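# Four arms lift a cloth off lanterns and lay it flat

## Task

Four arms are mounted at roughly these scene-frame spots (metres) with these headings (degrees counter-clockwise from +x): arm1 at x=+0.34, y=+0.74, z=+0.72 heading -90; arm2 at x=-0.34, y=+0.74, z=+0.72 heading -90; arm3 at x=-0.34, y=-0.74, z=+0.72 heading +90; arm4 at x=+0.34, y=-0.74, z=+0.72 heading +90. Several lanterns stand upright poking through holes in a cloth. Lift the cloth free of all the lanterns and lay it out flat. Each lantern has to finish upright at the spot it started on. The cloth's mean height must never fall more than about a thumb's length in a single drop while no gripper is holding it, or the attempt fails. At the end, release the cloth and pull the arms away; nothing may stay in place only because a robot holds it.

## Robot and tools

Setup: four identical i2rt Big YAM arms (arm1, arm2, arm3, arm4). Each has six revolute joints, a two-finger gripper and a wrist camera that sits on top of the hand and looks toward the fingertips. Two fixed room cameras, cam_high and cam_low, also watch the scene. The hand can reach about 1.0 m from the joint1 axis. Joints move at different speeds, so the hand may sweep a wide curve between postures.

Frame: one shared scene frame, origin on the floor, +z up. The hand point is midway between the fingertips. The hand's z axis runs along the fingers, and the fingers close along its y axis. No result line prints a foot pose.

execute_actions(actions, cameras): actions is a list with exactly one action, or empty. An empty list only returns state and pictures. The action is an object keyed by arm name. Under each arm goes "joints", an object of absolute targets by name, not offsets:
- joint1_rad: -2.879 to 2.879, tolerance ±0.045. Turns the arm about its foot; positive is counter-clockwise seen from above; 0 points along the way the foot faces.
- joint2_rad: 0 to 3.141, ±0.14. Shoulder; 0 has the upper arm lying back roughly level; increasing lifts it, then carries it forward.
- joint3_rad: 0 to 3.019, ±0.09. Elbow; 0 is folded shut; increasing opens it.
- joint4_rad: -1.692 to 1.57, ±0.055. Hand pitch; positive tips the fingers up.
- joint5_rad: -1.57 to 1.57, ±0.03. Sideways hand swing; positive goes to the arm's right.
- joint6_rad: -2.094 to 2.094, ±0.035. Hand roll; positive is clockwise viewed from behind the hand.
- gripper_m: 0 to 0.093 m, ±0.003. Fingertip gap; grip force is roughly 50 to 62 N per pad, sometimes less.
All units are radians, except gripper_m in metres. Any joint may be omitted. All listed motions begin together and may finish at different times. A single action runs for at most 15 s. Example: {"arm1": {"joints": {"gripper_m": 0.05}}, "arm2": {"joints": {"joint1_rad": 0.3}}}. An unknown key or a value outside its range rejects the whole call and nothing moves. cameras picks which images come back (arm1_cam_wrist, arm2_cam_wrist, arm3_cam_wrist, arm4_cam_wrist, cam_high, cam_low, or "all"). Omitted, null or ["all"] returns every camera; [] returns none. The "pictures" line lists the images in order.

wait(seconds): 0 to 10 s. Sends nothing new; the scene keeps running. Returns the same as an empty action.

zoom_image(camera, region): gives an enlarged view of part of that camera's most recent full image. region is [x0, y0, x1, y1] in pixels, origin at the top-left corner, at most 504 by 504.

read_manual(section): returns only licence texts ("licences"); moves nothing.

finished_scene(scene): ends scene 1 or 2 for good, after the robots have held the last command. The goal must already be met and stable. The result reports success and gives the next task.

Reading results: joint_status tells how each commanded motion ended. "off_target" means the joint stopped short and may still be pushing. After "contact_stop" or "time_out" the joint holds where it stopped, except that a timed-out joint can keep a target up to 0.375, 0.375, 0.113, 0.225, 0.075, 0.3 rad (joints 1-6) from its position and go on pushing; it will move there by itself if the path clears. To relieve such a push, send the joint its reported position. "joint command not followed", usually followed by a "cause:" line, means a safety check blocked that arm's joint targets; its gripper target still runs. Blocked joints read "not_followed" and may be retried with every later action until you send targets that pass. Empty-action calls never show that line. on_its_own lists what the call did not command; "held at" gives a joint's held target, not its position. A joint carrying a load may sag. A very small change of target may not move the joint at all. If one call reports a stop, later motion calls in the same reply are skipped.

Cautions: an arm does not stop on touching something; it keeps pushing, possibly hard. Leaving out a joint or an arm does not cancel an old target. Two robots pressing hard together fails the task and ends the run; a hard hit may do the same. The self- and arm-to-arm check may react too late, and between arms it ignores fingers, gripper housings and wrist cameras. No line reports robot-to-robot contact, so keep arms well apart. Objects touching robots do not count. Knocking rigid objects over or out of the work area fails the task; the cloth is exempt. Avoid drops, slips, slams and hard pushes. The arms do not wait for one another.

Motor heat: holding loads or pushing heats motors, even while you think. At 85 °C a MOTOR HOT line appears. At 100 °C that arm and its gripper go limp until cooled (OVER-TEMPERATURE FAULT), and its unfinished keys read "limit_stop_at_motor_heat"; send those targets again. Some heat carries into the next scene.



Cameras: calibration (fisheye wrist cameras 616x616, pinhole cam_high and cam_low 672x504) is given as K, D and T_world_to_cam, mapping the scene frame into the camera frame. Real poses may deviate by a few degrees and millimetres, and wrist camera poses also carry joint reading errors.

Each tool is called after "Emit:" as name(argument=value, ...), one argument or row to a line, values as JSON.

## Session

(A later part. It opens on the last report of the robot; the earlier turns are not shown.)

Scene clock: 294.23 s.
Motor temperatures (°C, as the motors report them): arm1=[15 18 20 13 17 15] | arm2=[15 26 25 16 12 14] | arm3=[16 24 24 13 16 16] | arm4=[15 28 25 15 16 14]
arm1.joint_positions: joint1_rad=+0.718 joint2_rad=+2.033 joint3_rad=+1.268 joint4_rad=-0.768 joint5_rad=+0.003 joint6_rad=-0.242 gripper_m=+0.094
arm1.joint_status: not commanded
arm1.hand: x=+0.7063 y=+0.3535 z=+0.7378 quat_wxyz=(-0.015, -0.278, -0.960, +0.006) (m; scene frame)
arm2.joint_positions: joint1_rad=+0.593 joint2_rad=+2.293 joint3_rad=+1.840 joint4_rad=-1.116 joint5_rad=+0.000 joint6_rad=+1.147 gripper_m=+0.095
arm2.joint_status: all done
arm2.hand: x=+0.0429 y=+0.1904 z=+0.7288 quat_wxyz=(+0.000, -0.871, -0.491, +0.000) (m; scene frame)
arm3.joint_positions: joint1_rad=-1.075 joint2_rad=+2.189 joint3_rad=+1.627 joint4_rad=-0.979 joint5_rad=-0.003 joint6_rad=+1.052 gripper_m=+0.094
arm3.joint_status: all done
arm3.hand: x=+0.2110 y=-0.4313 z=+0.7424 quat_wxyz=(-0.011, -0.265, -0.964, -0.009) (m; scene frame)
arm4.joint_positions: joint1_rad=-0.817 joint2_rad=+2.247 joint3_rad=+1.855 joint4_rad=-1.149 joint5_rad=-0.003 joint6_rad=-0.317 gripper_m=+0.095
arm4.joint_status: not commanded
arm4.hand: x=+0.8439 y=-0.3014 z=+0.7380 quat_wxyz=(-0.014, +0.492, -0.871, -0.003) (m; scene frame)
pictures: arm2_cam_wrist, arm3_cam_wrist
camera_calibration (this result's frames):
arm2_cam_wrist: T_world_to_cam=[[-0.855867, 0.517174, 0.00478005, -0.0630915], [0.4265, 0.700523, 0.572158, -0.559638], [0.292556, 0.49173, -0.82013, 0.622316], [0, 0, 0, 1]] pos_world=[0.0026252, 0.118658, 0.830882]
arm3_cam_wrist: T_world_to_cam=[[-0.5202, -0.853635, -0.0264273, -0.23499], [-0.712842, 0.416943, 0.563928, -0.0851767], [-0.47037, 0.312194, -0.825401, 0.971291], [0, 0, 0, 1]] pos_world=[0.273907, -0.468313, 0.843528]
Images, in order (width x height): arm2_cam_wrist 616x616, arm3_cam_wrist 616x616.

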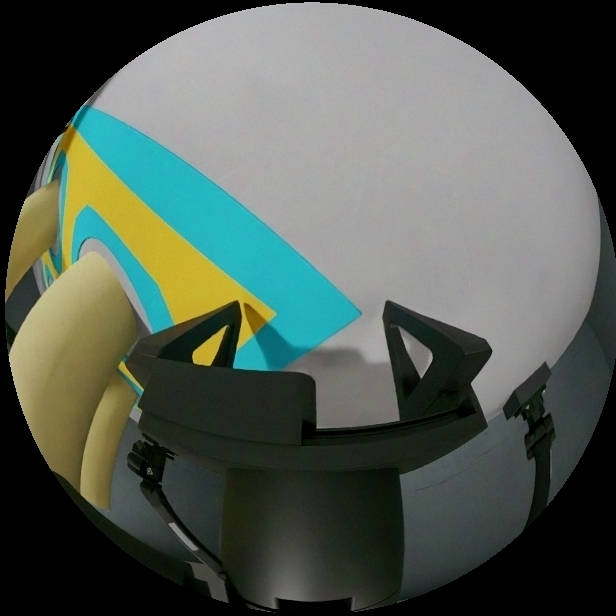

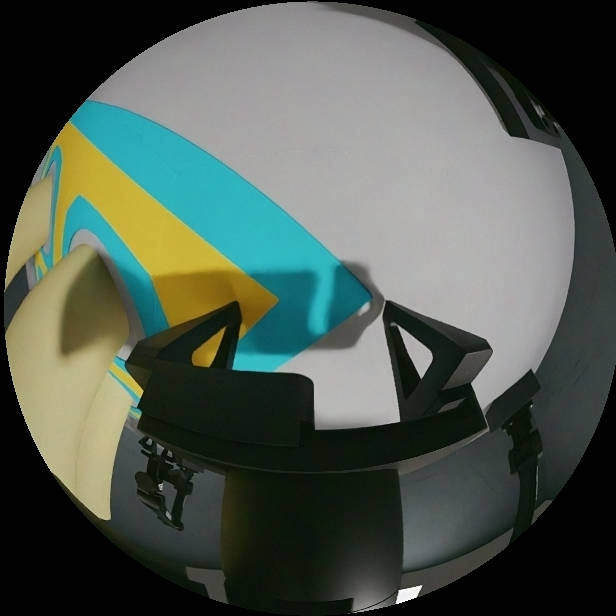

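Emit:
execute_actions(
  actions=[
    {"arm2": {"joints": {"joint2_rad": 2.352}}, "arm3": {"joints": {"joint2_rad": 2.258}}},
  ],
  cameras=["arm2_cam_wrist", "arm3_cam_wrist"],
)

Scene clock: 300.43 s.
Motor temperatures (°C, as the motors report them): arm1=[15 18 20 13 17 15] | arm2=[15 27 25 16 12 14] | arm3=[16 24 24 13 16 16] | arm4=[15 28 24 15 16 14]
arm1.joint_positions: joint1_rad=+0.718 joint2_rad=+2.033 joint3_rad=+1.268 joint4_rad=-0.768 joint5_rad=+0.003 joint6_rad=-0.242 gripper_m=+0.094
arm1.joint_status: not commanded
arm1.hand: x=+0.7063 y=+0.3535 z=+0.7378 quat_wxyz=(-0.015, -0.278, -0.960, +0.006) (m; scene frame)
arm2.joint_positions: joint1_rad=+0.593 joint2_rad=+2.303 joint3_rad=+1.840 joint4_rad=-1.115 joint5_rad=+0.000 joint6_rad=+1.148 gripper_m=+0.095
arm2.joint_status: all done
arm2.hand: x=+0.0419 y=+0.1918 z=+0.7224 quat_wxyz=(+0.005, -0.871, -0.491, +0.000) (m; scene frame)
arm3.joint_positions: joint1_rad=-1.075 joint2_rad=+2.190 joint3_rad=+1.627 joint4_rad=-0.979 joint5_rad=-0.003 joint6_rad=+1.052 gripper_m=+0.094
arm3.joint_status: all done
arm3.hand: x=+0.2108 y=-0.4314 z=+0.7417 quat_wxyz=(-0.011, -0.265, -0.964, -0.008) (m; scene frame)
arm4.joint_positions: joint1_rad=-0.817 joint2_rad=+2.247 joint3_rad=+1.855 joint4_rad=-1.149 joint5_rad=-0.003 joint6_rad=-0.317 gripper_m=+0.095
arm4.joint_status: not commanded
arm4.hand: x=+0.8439 y=-0.3014 z=+0.7380 quat_wxyz=(-0.014, +0.492, -0.871, -0.003) (m; scene frame)
pictures: arm2_cam_wrist, arm3_cam_wrist
camera_calibration (this result's frames):
arm2_cam_wrist: T_world_to_cam=[[-0.855626, 0.517419, 0.0134728, -0.070922], [0.429863, 0.695859, 0.575325, -0.558084], [0.288309, 0.498054, -0.817814, 0.613965], [0, 0, 0, 1]] pos_world=[0.00220549, 0.119256, 0.824144]
arm3_cam_wrist: T_world_to_cam=[[-0.520232, -0.853646, -0.025428, -0.235931], [-0.712277, 0.417266, 0.564403, -0.0852013], [-0.47119, 0.311732, -0.825108, 0.970425], [0, 0, 0, 1]] pos_world=[0.273828, -0.468363, 0.842794]
Images, in order (width x height): arm2_cam_wrist 616x616, arm3_cam_wrist 616x616.

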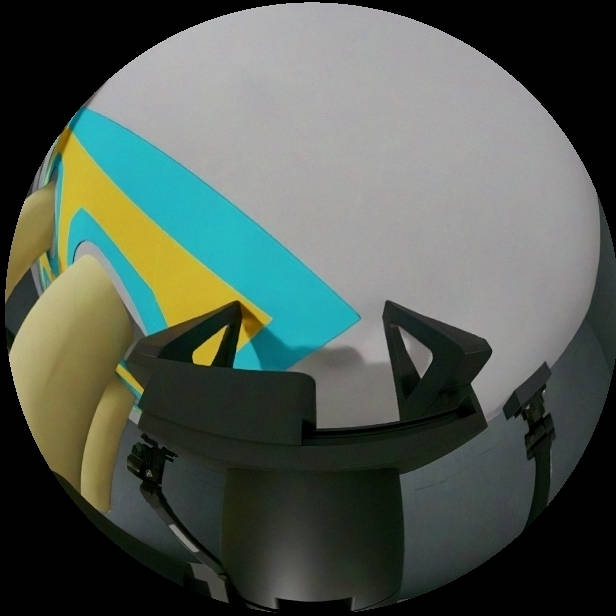

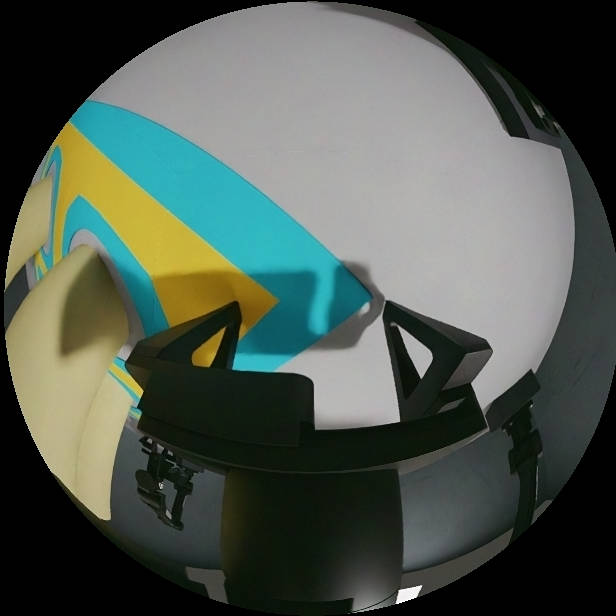

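Emit:
execute_actions(
  actions=[
    {"arm1": {"joints": {"gripper_m": 0}}, "arm2": {"joints": {"gripper_m": 0}}, "arm3": {"joints": {"gripper_m": 0}}, "arm4": {"joints": {"gripper_m": 0}}},
  ],
)

Scene clock: 305.80 s.
Motor temperatures (°C, as the motors report them): arm1=[15 18 20 13 17 15] | arm2=[15 27 25 16 12 14] | arm3=[16 24 24 13 16 16] | arm4=[15 28 24 15 16 14]
arm1.joint_positions: joint1_rad=+0.704 joint2_rad=+2.032 joint3_rad=+1.268 joint4_rad=-0.760 joint5_rad=+0.014 joint6_rad=-0.242 gripper_m=+0.003
arm1.joint_status: all done
arm1.hand: x=+0.7011 y=+0.3457 z=+0.7384 quat_wxyz=(-0.016, -0.284, -0.958, +0.014) (m; scene frame)
arm2.joint_positions: joint1_rad=+0.593 joint2_rad=+2.303 joint3_rad=+1.840 joint4_rad=-1.103 joint5_rad=-0.001 joint6_rad=+1.148 gripper_m=+0.002
arm2.joint_status: all done
arm2.hand: x=+0.0440 y=+0.1894 z=+0.7224 quat_wxyz=(-0.002, -0.871, -0.491, -0.001) (m; scene frame)
arm3.joint_positions: joint1_rad=-1.075 joint2_rad=+2.191 joint3_rad=+1.627 joint4_rad=-0.963 joint5_rad=-0.005 joint6_rad=+1.056 gripper_m=+0.003
arm3.joint_status: gripper_m off_target (ended at +0.003, target +0.000)
arm3.hand: x=+0.2138 y=-0.4291 z=+0.7414 quat_wxyz=(-0.015, -0.267, -0.963, -0.015) (m; scene frame)
arm4.joint_positions: joint1_rad=-0.816 joint2_rad=+2.247 joint3_rad=+1.853 joint4_rad=-1.143 joint5_rad=-0.003 joint6_rad=-0.317 gripper_m=+0.001
arm4.joint_status: all done
arm4.hand: x=+0.8444 y=-0.3005 z=+0.7375 quat_wxyz=(-0.016, +0.492, -0.870, -0.003) (m; scene frame)
pictures: arm1_cam_wrist, arm2_cam_wrist, arm3_cam_wrist, arm4_cam_wrist, cam_high, cam_low
camera_calibration (this result's frames):
arm1_cam_wrist: T_world_to_cam=[[-0.54878, -0.835249, 0.0346241, 0.651121], [-0.687087, 0.474252, 0.550451, -0.0827722], [-0.476185, 0.278287, -0.834149, 0.977735], [0, 0, 0, 1]] pos_world=[0.766033, 0.311013, 0.838594]
arm2_cam_wrist: T_world_to_cam=[[-0.855482, 0.517831, 0.00121445, -0.0591942], [0.425145, 0.701017, 0.572562, -0.556077], [0.295639, 0.490333, -0.819861, 0.617168], [0, 0, 0, 1]] pos_world=[0.00331502, 0.117855, 0.824452]
arm3_cam_wrist: T_world_to_cam=[[-0.523276, -0.851233, -0.0398009, -0.22014], [-0.717112, 0.414635, 0.560204, -0.0807865], [-0.460361, 0.321683, -0.827398, 0.974522], [0, 0, 0, 1]] pos_world=[0.275505, -0.46738, 0.842813]
arm4_cam_wrist: T_world_to_cam=[[0.858385, -0.512967, 0.00634738, -0.881049], [-0.430241, -0.713104, 0.553512, -0.257857], [-0.279407, -0.477857, -0.832817, 0.830752], [0, 0, 0, 1]] pos_world=[0.877457, -0.238847, 0.840183]
Images, in order (width x height): arm1_cam_wrist 616x616, arm2_cam_wrist 616x616, arm3_cam_wrist 616x616, arm4_cam_wrist 616x616, cam_high 672x504, cam_low 672x504.

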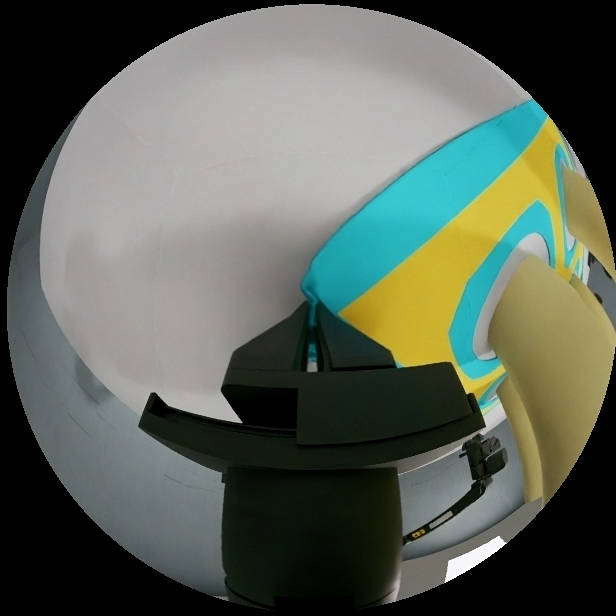

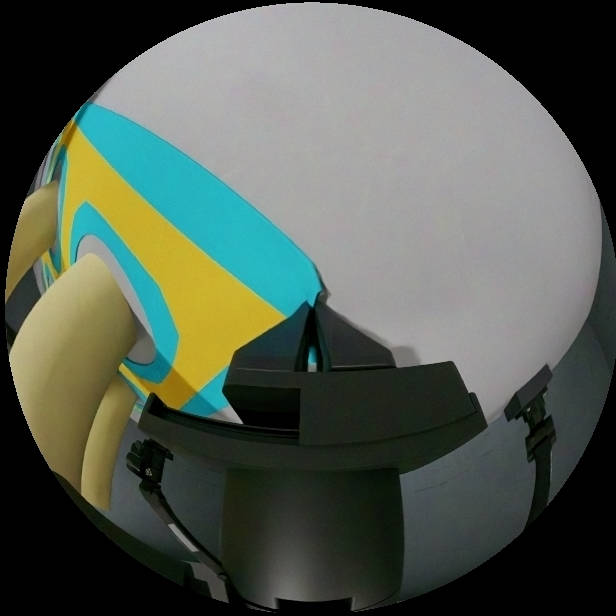

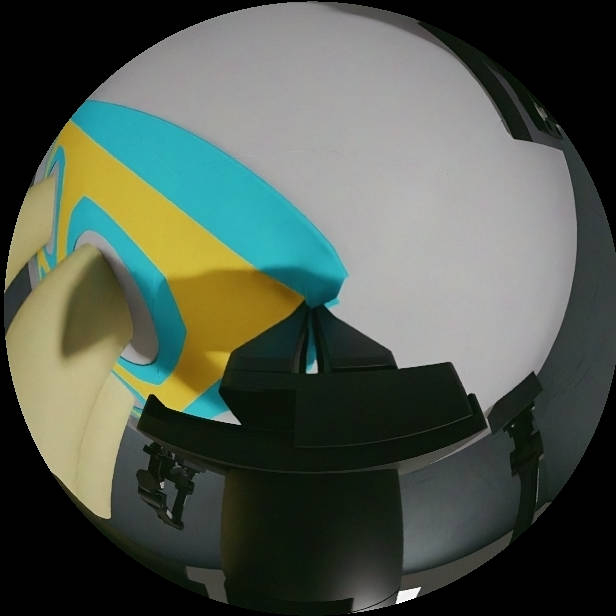

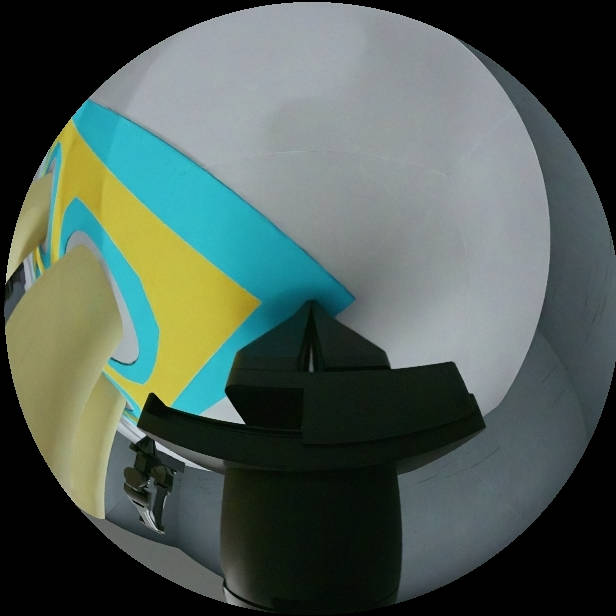

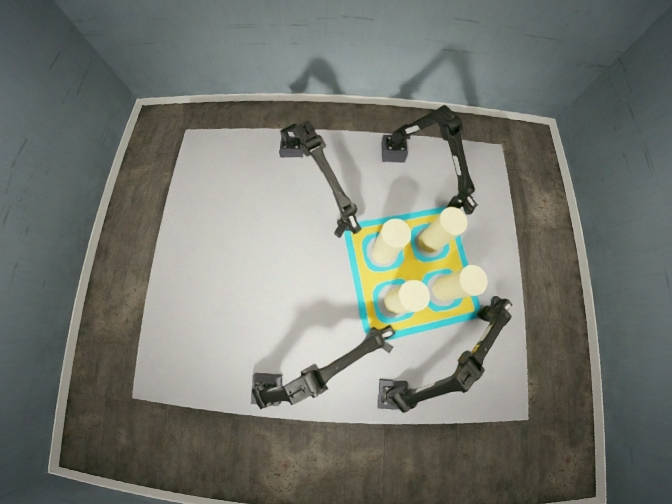

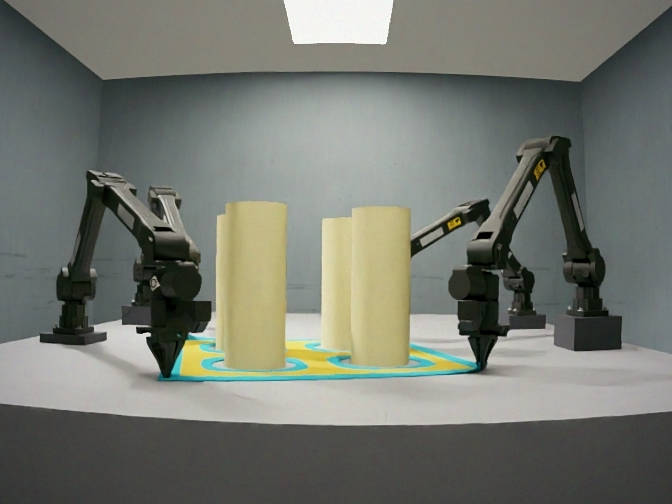

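Emit:
execute_actions(
  actions=[
    {"arm4": {"joints": {"gripper_m": 0.093}}},
  ],
  cameras=[],
)

Emit:
execute_actions(
  actions=[
    {"arm4": {"joints": {"joint2_rad": 2.31, "joint4_rad": -1.15}}},
  ],
  cameras=["arm4_cam_wrist"],
)

Scene clock: 314.03 s.
Motor temperatures (°C, as the motors report them): arm1=[15 18 20 13 17 15] | arm2=[15 27 25 16 12 14] | arm3=[16 24 24 13 16 16] | arm4=[15 29 24 15 16 14]
arm1.joint_positions: joint1_rad=+0.704 joint2_rad=+2.032 joint3_rad=+1.268 joint4_rad=-0.760 joint5_rad=+0.014 joint6_rad=-0.242 gripper_m=+0.003
arm1.joint_status: not commanded
arm1.hand: x=+0.7011 y=+0.3457 z=+0.7384 quat_wxyz=(-0.016, -0.284, -0.958, +0.014) (m; scene frame)
arm2.joint_positions: joint1_rad=+0.593 joint2_rad=+2.303 joint3_rad=+1.840 joint4_rad=-1.103 joint5_rad=-0.001 joint6_rad=+1.148 gripper_m=+0.002
arm2.joint_status: not commanded
arm2.hand: x=+0.0440 y=+0.1894 z=+0.7224 quat_wxyz=(-0.002, -0.871, -0.491, -0.001) (m; scene frame)
arm3.joint_positions: joint1_rad=-1.075 joint2_rad=+2.191 joint3_rad=+1.627 joint4_rad=-0.963 joint5_rad=-0.005 joint6_rad=+1.057 gripper_m=+0.003
arm3.joint_status: not commanded
arm3.hand: x=+0.2138 y=-0.4291 z=+0.7414 quat_wxyz=(-0.015, -0.267, -0.963, -0.015) (m; scene frame)
arm4.joint_positions: joint1_rad=-0.825 joint2_rad=+2.246 joint3_rad=+1.853 joint4_rad=-1.136 joint5_rad=+0.002 joint6_rad=-0.316 gripper_m=+0.093
arm4.joint_status: all done
arm4.hand: x=+0.8499 y=-0.3043 z=+0.7383 quat_wxyz=(-0.020, +0.488, -0.873, -0.002) (m; scene frame)
pictures: none
No camera images: the call's "cameras" was empty. Leave "cameras" out to get every camera's image.

Scene clock: 314.57 s.
Motor temperatures (°C, as the motors report them): arm1=[15 18 20 13 17 15] | arm2=[15 27 25 16 12 14] | arm3=[16 24 24 13 16 16] | arm4=[15 29 24 15 16 14]
arm1.joint_positions: joint1_rad=+0.704 joint2_rad=+2.032 joint3_rad=+1.268 joint4_rad=-0.760 joint5_rad=+0.014 joint6_rad=-0.242 gripper_m=+0.003
arm1.joint_status: not commanded
arm1.hand: x=+0.7011 y=+0.3457 z=+0.7384 quat_wxyz=(-0.016, -0.284, -0.958, +0.014) (m; scene frame)
arm2.joint_positions: joint1_rad=+0.593 joint2_rad=+2.303 joint3_rad=+1.840 joint4_rad=-1.103 joint5_rad=-0.001 joint6_rad=+1.148 gripper_m=+0.002
arm2.joint_status: not commanded
arm2.hand: x=+0.0440 y=+0.1894 z=+0.7224 quat_wxyz=(-0.002, -0.871, -0.491, -0.001) (m; scene frame)
arm3.joint_positions: joint1_rad=-1.075 joint2_rad=+2.191 joint3_rad=+1.627 joint4_rad=-0.963 joint5_rad=-0.005 joint6_rad=+1.057 gripper_m=+0.003
arm3.joint_status: not commanded
arm3.hand: x=+0.2138 y=-0.4291 z=+0.7414 quat_wxyz=(-0.015, -0.267, -0.963, -0.015) (m; scene frame)
arm4.joint_positions: joint1_rad=-0.825 joint2_rad=+2.247 joint3_rad=+1.853 joint4_rad=-1.136 joint5_rad=+0.001 joint6_rad=-0.316 gripper_m=+0.093
arm4.joint_status: all done
arm4.hand: x=+0.8497 y=-0.3044 z=+0.7373 quat_wxyz=(-0.020, +0.488, -0.873, -0.002) (m; scene frame)
pictures: arm4_cam_wrist
camera_calibration (this result's frames):
arm4_cam_wrist: T_world_to_cam=[[0.853117, -0.521577, 0.0122092, -0.890046], [-0.441445, -0.709183, 0.549714, -0.244701], [-0.278059, -0.47436, -0.835264, 0.831976], [0, 0, 0, 1]] pos_world=[0.88263, -0.243109, 0.840302]
Images, in order (width x height): arm4_cam_wrist 616x616.

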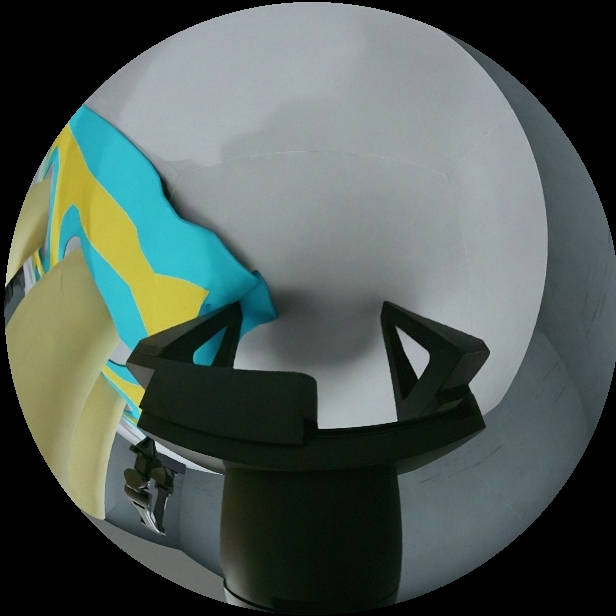

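Emit:
execute_actions(
  actions=[
    {"arm4": {"joints": {"gripper_m": 0}}},
  ],
  cameras=["arm4_cam_wrist", "cam_high", "cam_low"],
)

Scene clock: 320.43 s.
Motor temperatures (°C, as the motors report them): arm1=[15 18 20 13 17 15] | arm2=[15 27 25 16 12 14] | arm3=[16 24 24 13 16 16] | arm4=[15 28 24 15 16 14]
arm1.joint_positions: joint1_rad=+0.704 joint2_rad=+2.032 joint3_rad=+1.268 joint4_rad=-0.760 joint5_rad=+0.014 joint6_rad=-0.242 gripper_m=+0.003
arm1.joint_status: not commanded
arm1.hand: x=+0.7011 y=+0.3457 z=+0.7384 quat_wxyz=(-0.016, -0.284, -0.958, +0.014) (m; scene frame)
arm2.joint_positions: joint1_rad=+0.593 joint2_rad=+2.303 joint3_rad=+1.840 joint4_rad=-1.103 joint5_rad=-0.001 joint6_rad=+1.148 gripper_m=+0.002
arm2.joint_status: not commanded
arm2.hand: x=+0.0440 y=+0.1894 z=+0.7224 quat_wxyz=(-0.002, -0.871, -0.491, -0.001) (m; scene frame)
arm3.joint_positions: joint1_rad=-1.075 joint2_rad=+2.191 joint3_rad=+1.627 joint4_rad=-0.963 joint5_rad=-0.005 joint6_rad=+1.057 gripper_m=+0.003
arm3.joint_status: not commanded
arm3.hand: x=+0.2138 y=-0.4291 z=+0.7414 quat_wxyz=(-0.015, -0.267, -0.963, -0.015) (m; scene frame)
arm4.joint_positions: joint1_rad=-0.821 joint2_rad=+2.249 joint3_rad=+1.853 joint4_rad=-1.141 joint5_rad=+0.001 joint6_rad=-0.316 gripper_m=+0.001
arm4.joint_status: all done
arm4.hand: x=+0.8472 y=-0.3034 z=+0.7361 quat_wxyz=(-0.017, +0.489, -0.872, -0.001) (m; scene frame)
pictures: arm4_cam_wrist, cam_high, cam_low
camera_calibration (this result's frames):
arm4_cam_wrist: T_world_to_cam=[[0.854955, -0.518607, 0.00992887, -0.886348], [-0.436306, -0.708662, 0.554468, -0.252119], [-0.280514, -0.478377, -0.832146, 0.829224], [0, 0, 0, 1]] pos_world=[0.880396, -0.241651, 0.838628]
Images, in order (width x height): arm4_cam_wrist 616x616, cam_high 672x504, cam_low 672x504.

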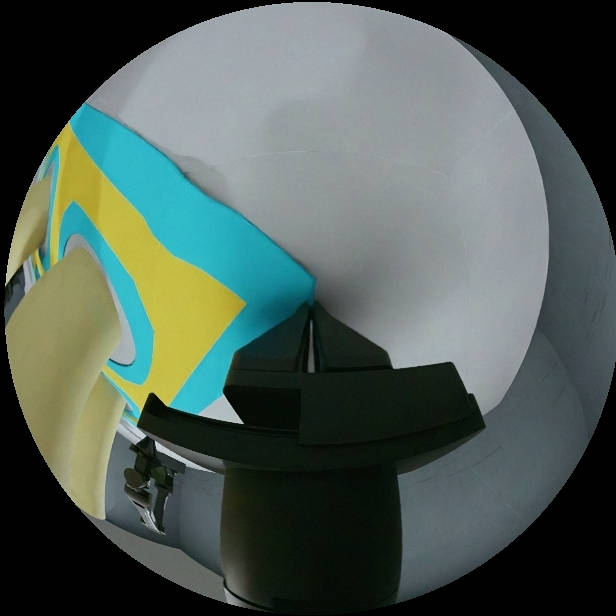

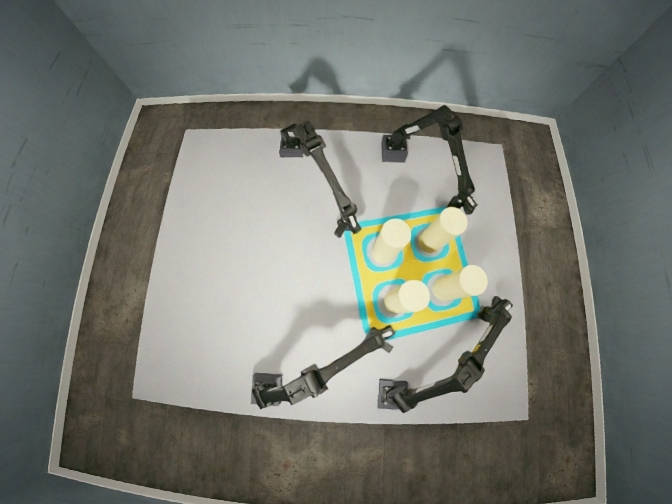

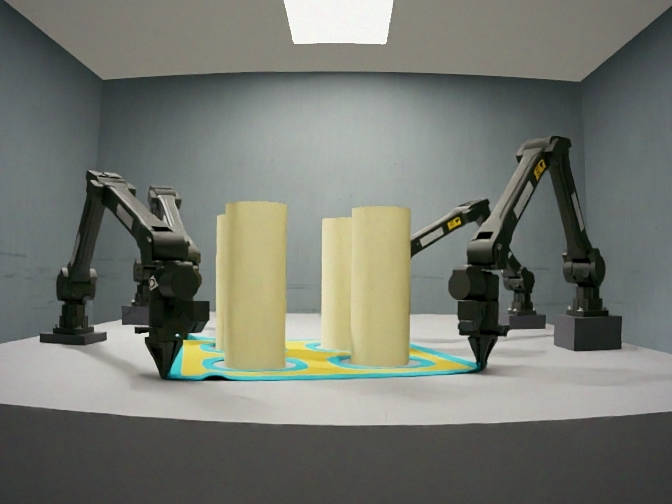

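Emit:
zoom_image(
  camera="arm4_cam_wrist",
  region=[220, 230, 420, 400],
)

Emit:
zoom_image(
  camera="cam_low",
  region=[120, 300, 300, 400],
)

Region (220, 230, 420, 400) of arm4_cam_wrist's 616x616 image, scaled by 2.520, with more detail than that image has; it fills the top 428 rows of this view, and the rest is white.

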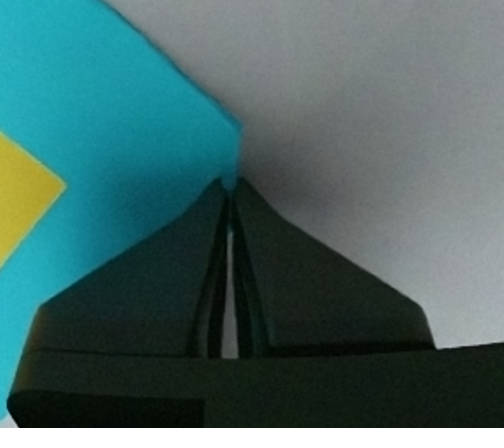

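Region (120, 300, 300, 400) of cam_low's 672x504 image, scaled by 2.800, with more detail than that image has.

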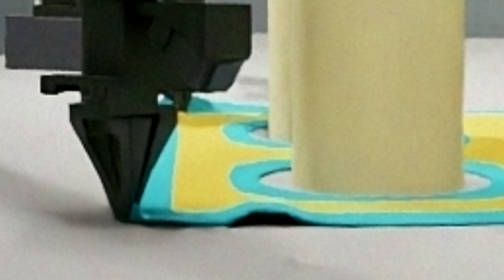

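Emit:
execute_actions(
  actions=[
    {"arm4": {"joints": {"joint2_rad": 2.17}}},
  ],
  cameras=["arm4_cam_wrist", "cam_low"],
)

Scene clock: 334.13 s.
Motor temperatures (°C, as the motors report them): arm1=[15 18 20 13 17 15] | arm2=[15 27 25 16 12 14] | arm3=[16 24 24 13 16 16] | arm4=[15 28 24 15 16 14]
arm1.joint_positions: joint1_rad=+0.704 joint2_rad=+2.032 joint3_rad=+1.268 joint4_rad=-0.760 joint5_rad=+0.014 joint6_rad=-0.242 gripper_m=+0.003
arm1.joint_status: not commanded
arm1.hand: x=+0.7011 y=+0.3457 z=+0.7384 quat_wxyz=(-0.016, -0.284, -0.958, +0.014) (m; scene frame)
arm2.joint_positions: joint1_rad=+0.593 joint2_rad=+2.303 joint3_rad=+1.840 joint4_rad=-1.103 joint5_rad=-0.001 joint6_rad=+1.148 gripper_m=+0.002
arm2.joint_status: not commanded
arm2.hand: x=+0.0440 y=+0.1894 z=+0.7224 quat_wxyz=(-0.002, -0.871, -0.491, -0.001) (m; scene frame)
arm3.joint_positions: joint1_rad=-1.075 joint2_rad=+2.191 joint3_rad=+1.627 joint4_rad=-0.963 joint5_rad=-0.005 joint6_rad=+1.057 gripper_m=+0.003
arm3.joint_status: not commanded
arm3.hand: x=+0.2138 y=-0.4291 z=+0.7414 quat_wxyz=(-0.015, -0.267, -0.963, -0.015) (m; scene frame)
arm4.joint_positions: joint1_rad=-0.821 joint2_rad=+2.171 joint3_rad=+1.838 joint4_rad=-1.143 joint5_rad=-0.001 joint6_rad=-0.316 gripper_m=+0.001
arm4.joint_status: all done
arm4.hand: x=+0.8492 y=-0.3010 z=+0.7813 quat_wxyz=(-0.046, +0.489, -0.871, -0.008) (m; scene frame)
pictures: arm4_cam_wrist, cam_low
camera_calibration (this result's frames):
arm4_cam_wrist: T_world_to_cam=[[0.854292, -0.519099, 0.0268641, -0.900094], [-0.459877, -0.730719, 0.504543, -0.222223], [-0.242277, -0.443381, -0.862969, 0.870733], [0, 0, 0, 1]] pos_world=[0.877706, -0.243554, 0.887717]
Images, in order (width x height): arm4_cam_wrist 616x616, cam_low 672x504.

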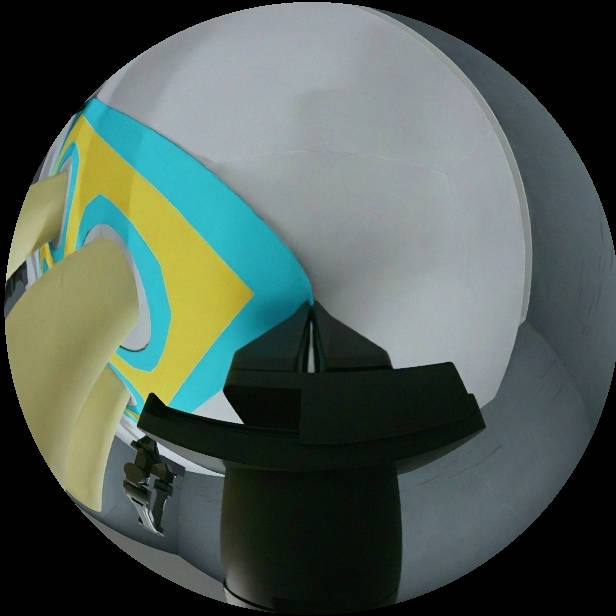

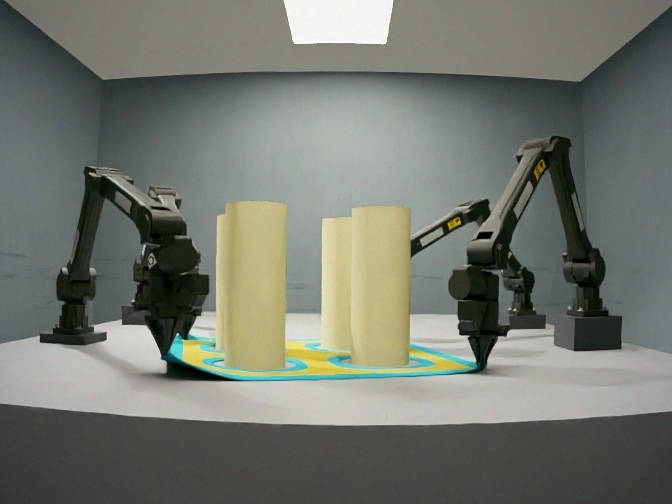

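Emit:
execute_actions(
  actions=[
    {"arm1": {"joints": {"joint2_rad": 1.94, "joint3_rad": 1.283, "joint4_rad": -0.846}}, "arm2": {"joints": {"joint2_rad": 2.225, "joint3_rad": 1.843, "joint4_rad": -1.15}}, "arm3": {"joints": {"joint2_rad": 2.108, "joint3_rad": 1.63, "joint4_rad": -1.015}}, "arm4": {"joints": {"joint4_rad": -1.165}}},
  ],
)

Scene clock: 435.10 s.
Motor temperatures (°C, as the motors report them): arm1=[15 19 20 13 17 15] | arm2=[15 29 26 16 12 14] | arm3=[16 25 25 13 17 16] | arm4=[15 32 27 15 16 15]
arm1.joint_positions: joint1_rad=+0.704 joint2_rad=+1.943 joint3_rad=+1.268 joint4_rad=-0.830 joint5_rad=+0.014 joint6_rad=-0.242 gripper_m=+0.003
arm1.joint_status: all done
arm1.hand: x=+0.7002 y=+0.3463 z=+0.7835 quat_wxyz=(-0.024, -0.284, -0.958, +0.018) (m; scene frame)
arm2.joint_positions: joint1_rad=+0.593 joint2_rad=+2.229 joint3_rad=+1.840 joint4_rad=-1.128 joint5_rad=-0.001 joint6_rad=+1.148 gripper_m=+0.002
arm2.joint_status: all done
arm2.hand: x=+0.0470 y=+0.1849 z=+0.7703 quat_wxyz=(-0.026, -0.871, -0.491, -0.004) (m; scene frame)
arm3.joint_positions: joint1_rad=-1.075 joint2_rad=+2.086 joint3_rad=+1.627 joint4_rad=-0.987 joint5_rad=-0.009 joint6_rad=+1.057 gripper_m=+0.003
arm3.joint_status: all done
arm3.hand: x=+0.2219 y=-0.4235 z=+0.8051 quat_wxyz=(-0.042, -0.267, -0.962, -0.044) (m; scene frame)
arm4.joint_positions: joint1_rad=-0.820 joint2_rad=+2.171 joint3_rad=+1.838 joint4_rad=-1.156 joint5_rad=-0.003 joint6_rad=-0.316 gripper_m=+0.001
arm4.joint_status: all done
arm4.hand: x=+0.8463 y=-0.3025 z=+0.7810 quat_wxyz=(-0.040, +0.489, -0.871, -0.008) (m; scene frame)
pictures: arm1_cam_wrist, arm2_cam_wrist, arm3_cam_wrist, arm4_cam_wrist, cam_high, cam_low
camera_calibration (this result's frames):
arm1_cam_wrist: T_world_to_cam=[[-0.549351, -0.834681, 0.0389974, 0.646315], [-0.693966, 0.481739, 0.535106, -0.0943268], [-0.46543, 0.266898, -0.843884, 1.01879], [0, 0, 0, 1]] pos_world=[0.763767, 0.312996, 0.885007]
arm2_cam_wrist: T_world_to_cam=[[-0.85488, 0.517046, -0.0429384, -0.0202374], [0.409682, 0.723507, 0.555606, -0.572012], [0.31834, 0.457386, -0.830336, 0.670818], [0, 0, 0, 1]] pos_world=[0.00349426, 0.117495, 0.873948]
arm3_cam_wrist: T_world_to_cam=[[-0.517778, -0.848197, -0.111659, -0.150613], [-0.754438, 0.391156, 0.527086, -0.0880281], [-0.403397, 0.357153, -0.842444, 1.04362], [0, 0, 0, 1]] pos_world=[0.276595, -0.466047, 0.908769]
arm4_cam_wrist: T_world_to_cam=[[0.855, -0.518188, 0.0213633, -0.894385], [-0.45372, -0.727405, 0.514801, -0.236723], [-0.251224, -0.449848, -0.857044, 0.870121], [0, 0, 0, 1]] pos_world=[0.875888, -0.244232, 0.886703]
Images, in order (width x height): arm1_cam_wrist 616x616, arm2_cam_wrist 616x616, arm3_cam_wrist 616x616, arm4_cam_wrist 616x616, cam_high 672x504, cam_low 672x504.

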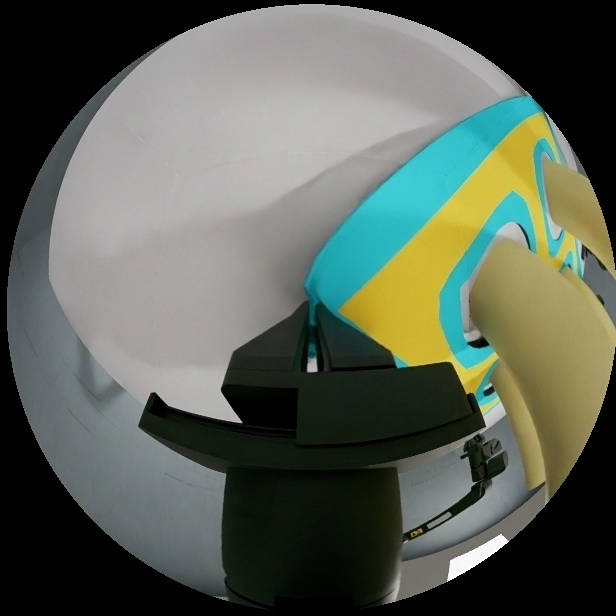

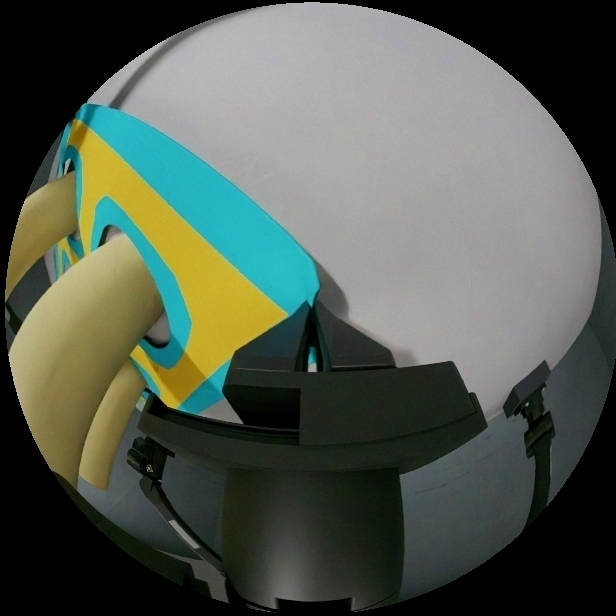

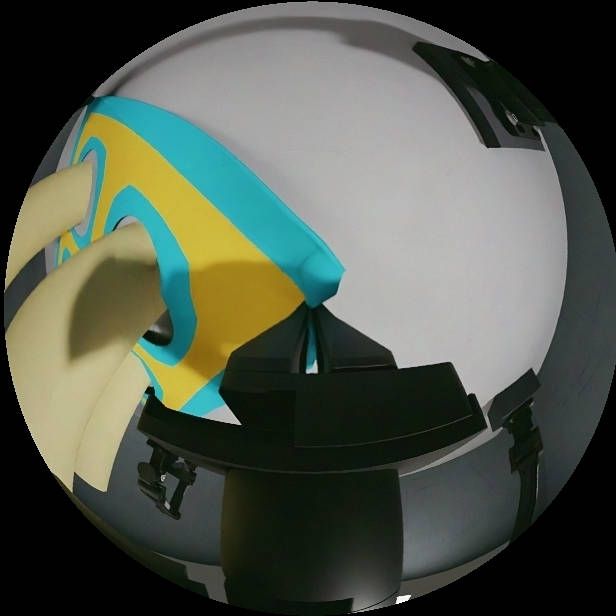

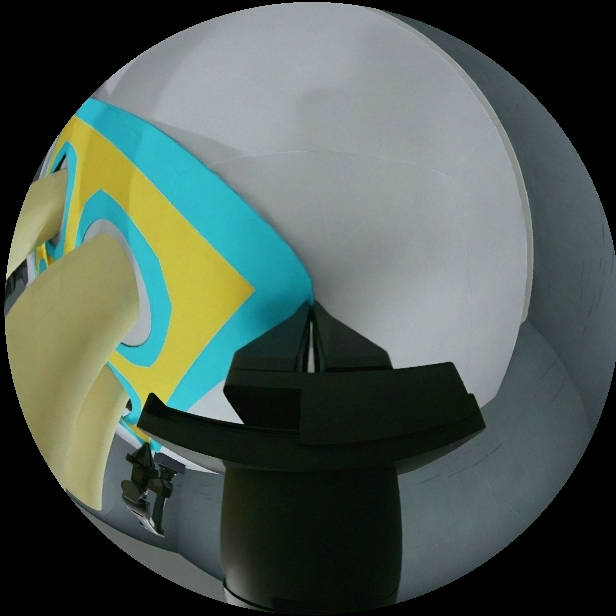

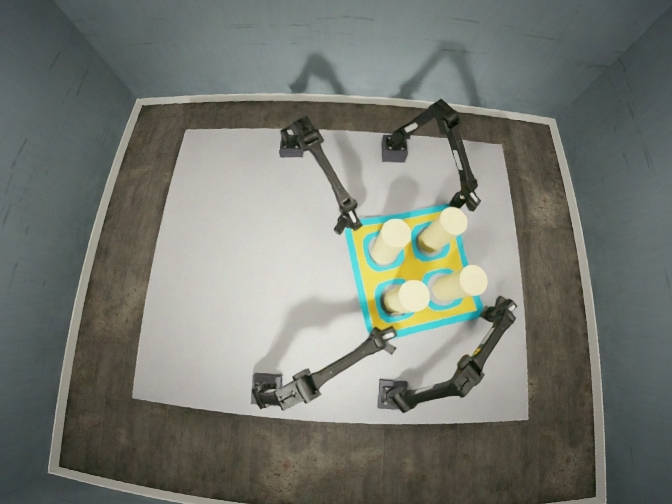

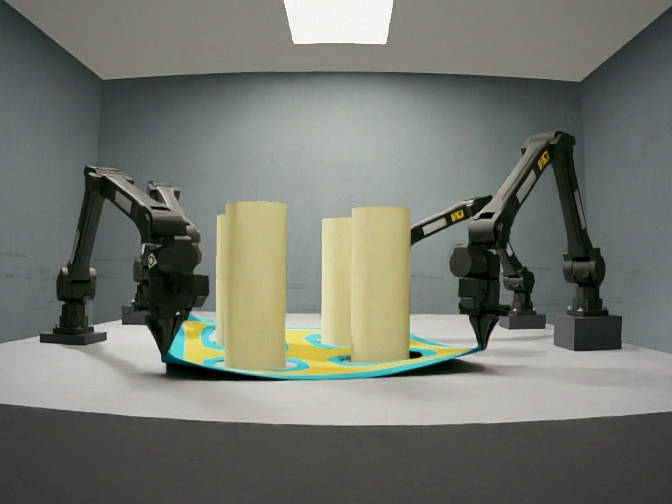

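Emit:
execute_actions(
  actions=[
    {"arm1": {"joints": {"joint2_rad": 1.815, "joint3_rad": 1.275, "joint4_rad": -0.903}}, "arm2": {"joints": {"joint2_rad": 2.131, "joint4_rad": -1.21}}, "arm3": {"joints": {"joint2_rad": 2.018, "joint4_rad": -1.083}}, "arm4": {"joints": {"joint1_rad": -0.84, "joint2_rad": 2.069, "joint4_rad": -1.19}}},
  ],
)

Scene clock: 446.53 s.
Motor temperatures (°C, as the motors report them): arm1=[15 20 21 13 17 15] | arm2=[15 30 26 16 12 14] | arm3=[16 26 26 13 17 16] | arm4=[15 32 28 15 16 15]
arm1.joint_positions: joint1_rad=+0.703 joint2_rad=+1.808 joint3_rad=+1.268 joint4_rad=-0.888 joint5_rad=+0.014 joint6_rad=-0.242 gripper_m=+0.003
arm1.joint_status: all done
arm1.hand: x=+0.7011 y=+0.3434 z=+0.8517 quat_wxyz=(-0.057, -0.285, -0.956, +0.038) (m; scene frame)
arm2.joint_positions: joint1_rad=+0.593 joint2_rad=+2.127 joint3_rad=+1.840 joint4_rad=-1.184 joint5_rad=-0.002 joint6_rad=+1.148 gripper_m=+0.002
arm2.joint_status: all done
arm2.hand: x=+0.0451 y=+0.1877 z=+0.8356 quat_wxyz=(-0.049, -0.870, -0.490, -0.006) (m; scene frame)
arm3.joint_positions: joint1_rad=-1.075 joint2_rad=+2.001 joint3_rad=+1.627 joint4_rad=-1.052 joint5_rad=-0.010 joint6_rad=+1.057 gripper_m=+0.003
arm3.joint_status: all done
arm3.hand: x=+0.2149 y=-0.4268 z=+0.8558 quat_wxyz=(-0.049, -0.266, -0.961, -0.052) (m; scene frame)
arm4.joint_positions: joint1_rad=-0.823 joint2_rad=+2.058 joint3_rad=+1.832 joint4_rad=-1.182 joint5_rad=-0.005 joint6_rad=-0.316 gripper_m=+0.001
arm4.joint_status: all done
arm4.hand: x=+0.8458 y=-0.3044 z=+0.8517 quat_wxyz=(-0.079, +0.487, -0.870, -0.017) (m; scene frame)
pictures: arm1_cam_wrist, arm2_cam_wrist, arm3_cam_wrist, arm4_cam_wrist, cam_high, cam_low
camera_calibration (this result's frames):
arm1_cam_wrist: T_world_to_cam=[[-0.553556, -0.83087, 0.0568498, 0.62823], [-0.719422, 0.511459, 0.469938, -0.0656209], [-0.419534, 0.219238, -0.880867, 1.09319], [0, 0, 0, 1]] pos_world=[0.759182, 0.31587, 0.958079]
arm2_cam_wrist: T_world_to_cam=[[-0.853165, 0.514633, -0.0852261, 0.0152276], [0.395008, 0.74408, 0.538808, -0.598693], [0.340703, 0.426027, -0.838106, 0.735671], [0, 0, 0, 1]] pos_world=[-0.00116509, 0.124223, 0.940449]
arm3_cam_wrist: T_world_to_cam=[[-0.515357, -0.846946, -0.130729, -0.135084], [-0.763967, 0.384932, 0.517863, -0.111394], [-0.38828, 0.366757, -0.845416, 1.08811], [0, 0, 0, 1]] pos_world=[0.267772, -0.470599, 0.959929]
arm4_cam_wrist: T_world_to_cam=[[0.851883, -0.521834, 0.044559, -0.914752], [-0.484336, -0.752572, 0.446154, -0.198042], [-0.199285, -0.401653, -0.893846, 0.931739], [0, 0, 0, 1]] pos_world=[0.869023, -0.252154, 0.961949]
Images, in order (width x height): arm1_cam_wrist 616x616, arm2_cam_wrist 616x616, arm3_cam_wrist 616x616, arm4_cam_wrist 616x616, cam_high 672x504, cam_low 672x504.

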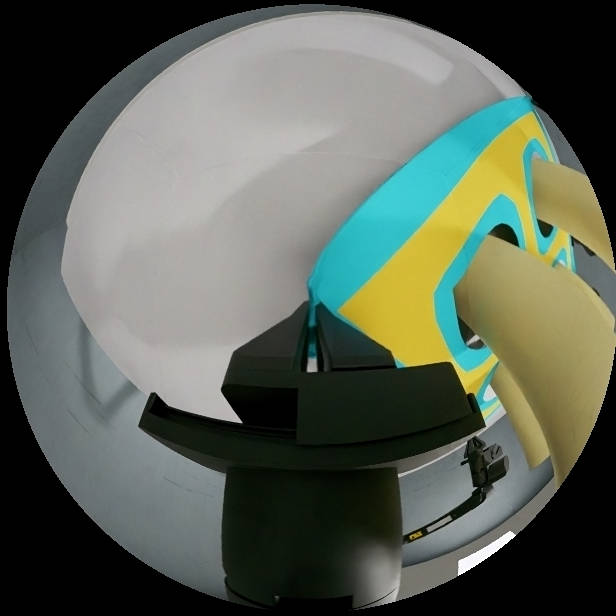

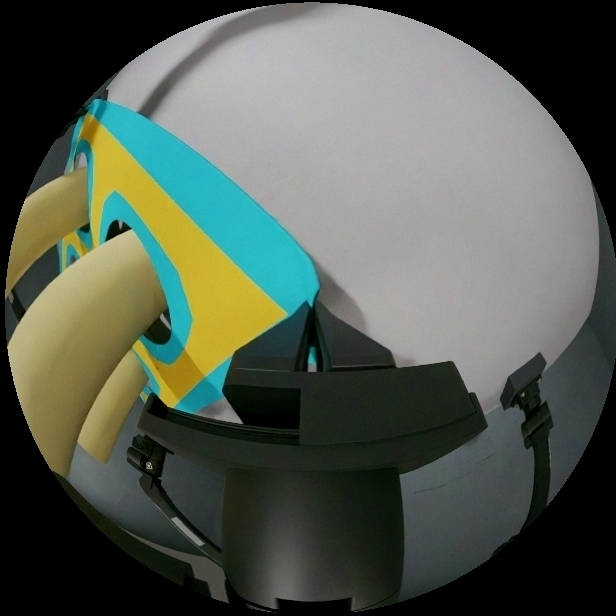

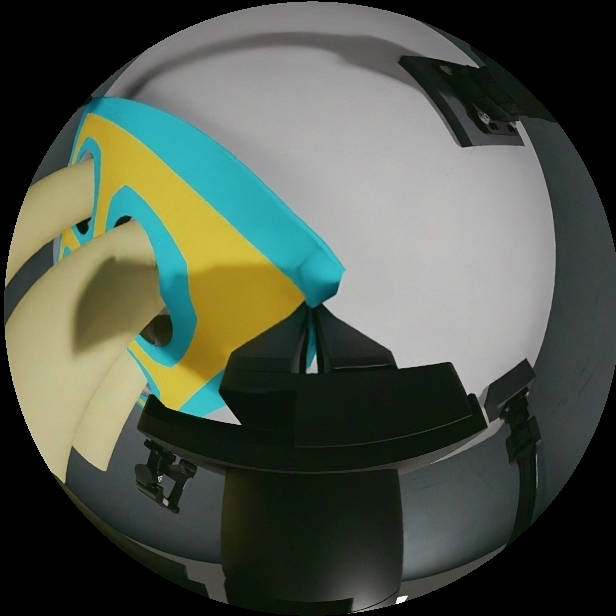

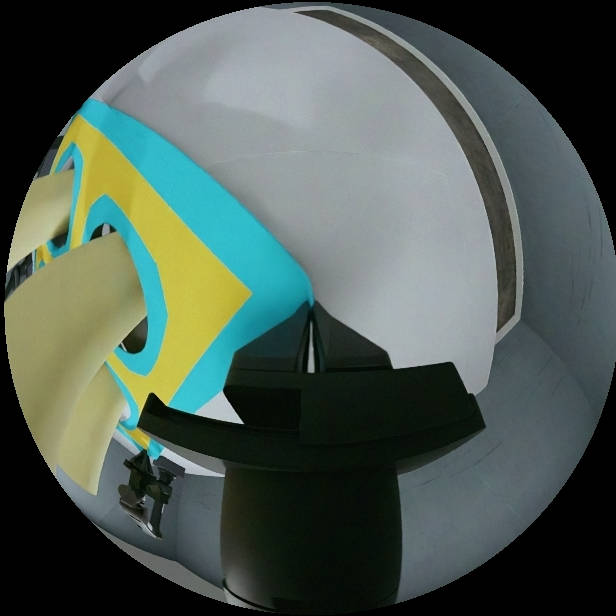

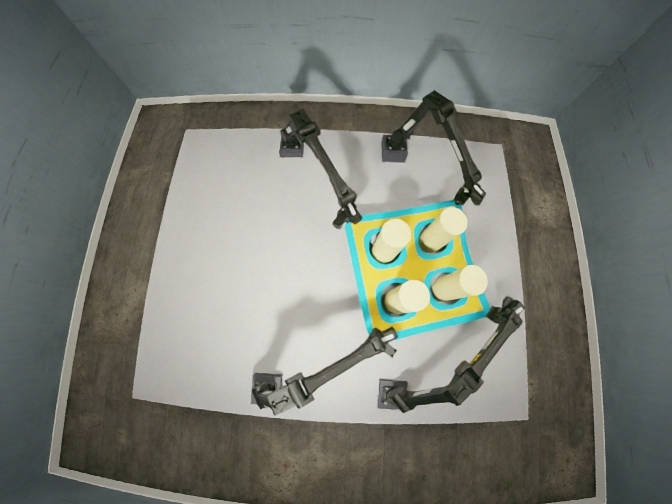

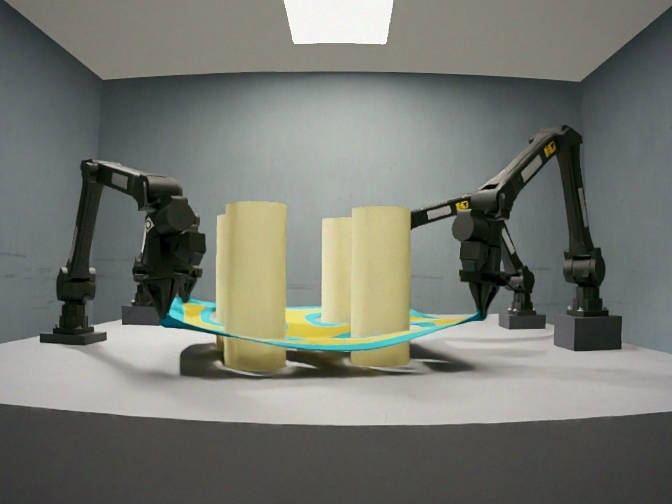

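Emit:
execute_actions(
  actions=[
    {"arm1": {"joints": {"joint2_rad": 1.702, "joint4_rad": -0.936}}, "arm2": {"joints": {"joint2_rad": 2.04, "joint4_rad": -1.23}}, "arm3": {"joints": {"joint2_rad": 1.925, "joint4_rad": -1.105}}, "arm4": {"joints": {"joint2_rad": 1.985, "joint3_rad": 1.85, "joint4_rad": -1.19}}},
  ],
  cameras=["cam_high", "cam_low"],
)

Scene clock: 456.83 s.
Motor temperatures (°C, as the motors report them): arm1=[15 19 22 13 18 15] | arm2=[15 30 27 16 12 14] | arm3=[16 27 27 13 17 16] | arm4=[15 32 28 15 16 15]
arm1.joint_positions: joint1_rad=+0.703 joint2_rad=+1.699 joint3_rad=+1.268 joint4_rad=-0.922 joint5_rad=+0.014 joint6_rad=-0.242 gripper_m=+0.003
arm1.joint_status: all done
arm1.hand: x=+0.7000 y=+0.3441 z=+0.9068 quat_wxyz=(-0.090, -0.284, -0.953, +0.057) (m; scene frame)
arm2.joint_positions: joint1_rad=+0.593 joint2_rad=+2.043 joint3_rad=+1.840 joint4_rad=-1.203 joint5_rad=-0.002 joint6_rad=+1.148 gripper_m=+0.002
arm2.joint_status: all done
arm2.hand: x=+0.0444 y=+0.1887 z=+0.8896 quat_wxyz=(-0.081, -0.868, -0.489, -0.009) (m; scene frame)
arm3.joint_positions: joint1_rad=-1.075 joint2_rad=+1.908 joint3_rad=+1.627 joint4_rad=-1.074 joint5_rad=-0.010 joint6_rad=+1.057 gripper_m=+0.003
arm3.joint_status: all done
arm3.hand: x=+0.2134 y=-0.4273 z=+0.9116 quat_wxyz=(-0.074, -0.265, -0.958, -0.077) (m; scene frame)
arm4.joint_positions: joint1_rad=-0.823 joint2_rad=+1.981 joint3_rad=+1.832 joint4_rad=-1.183 joint5_rad=-0.005 joint6_rad=-0.316 gripper_m=+0.001
arm4.joint_status: all done
arm4.hand: x=+0.8456 y=-0.3044 z=+0.9012 quat_wxyz=(-0.116, +0.485, -0.866, -0.024) (m; scene frame)
pictures: cam_high, cam_low
Images, in order (width x height): cam_high 672x504, cam_low 672x504.

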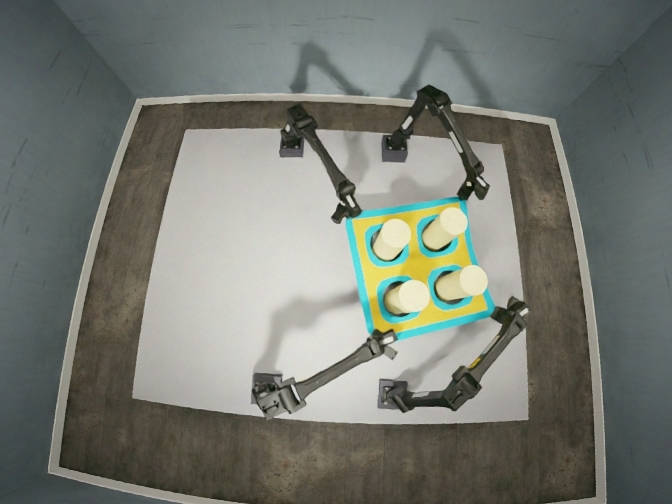

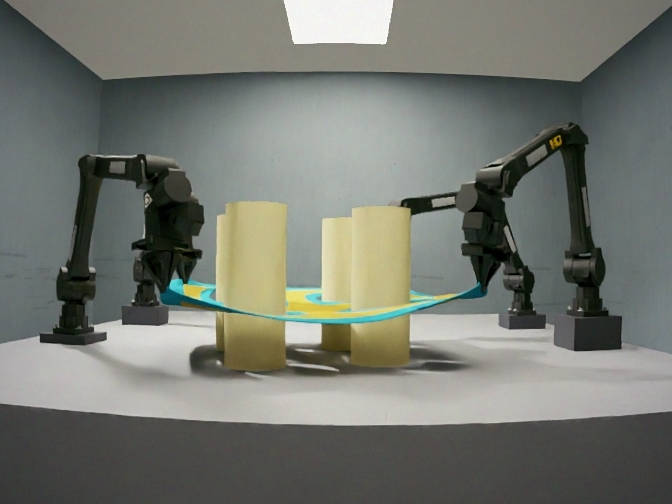

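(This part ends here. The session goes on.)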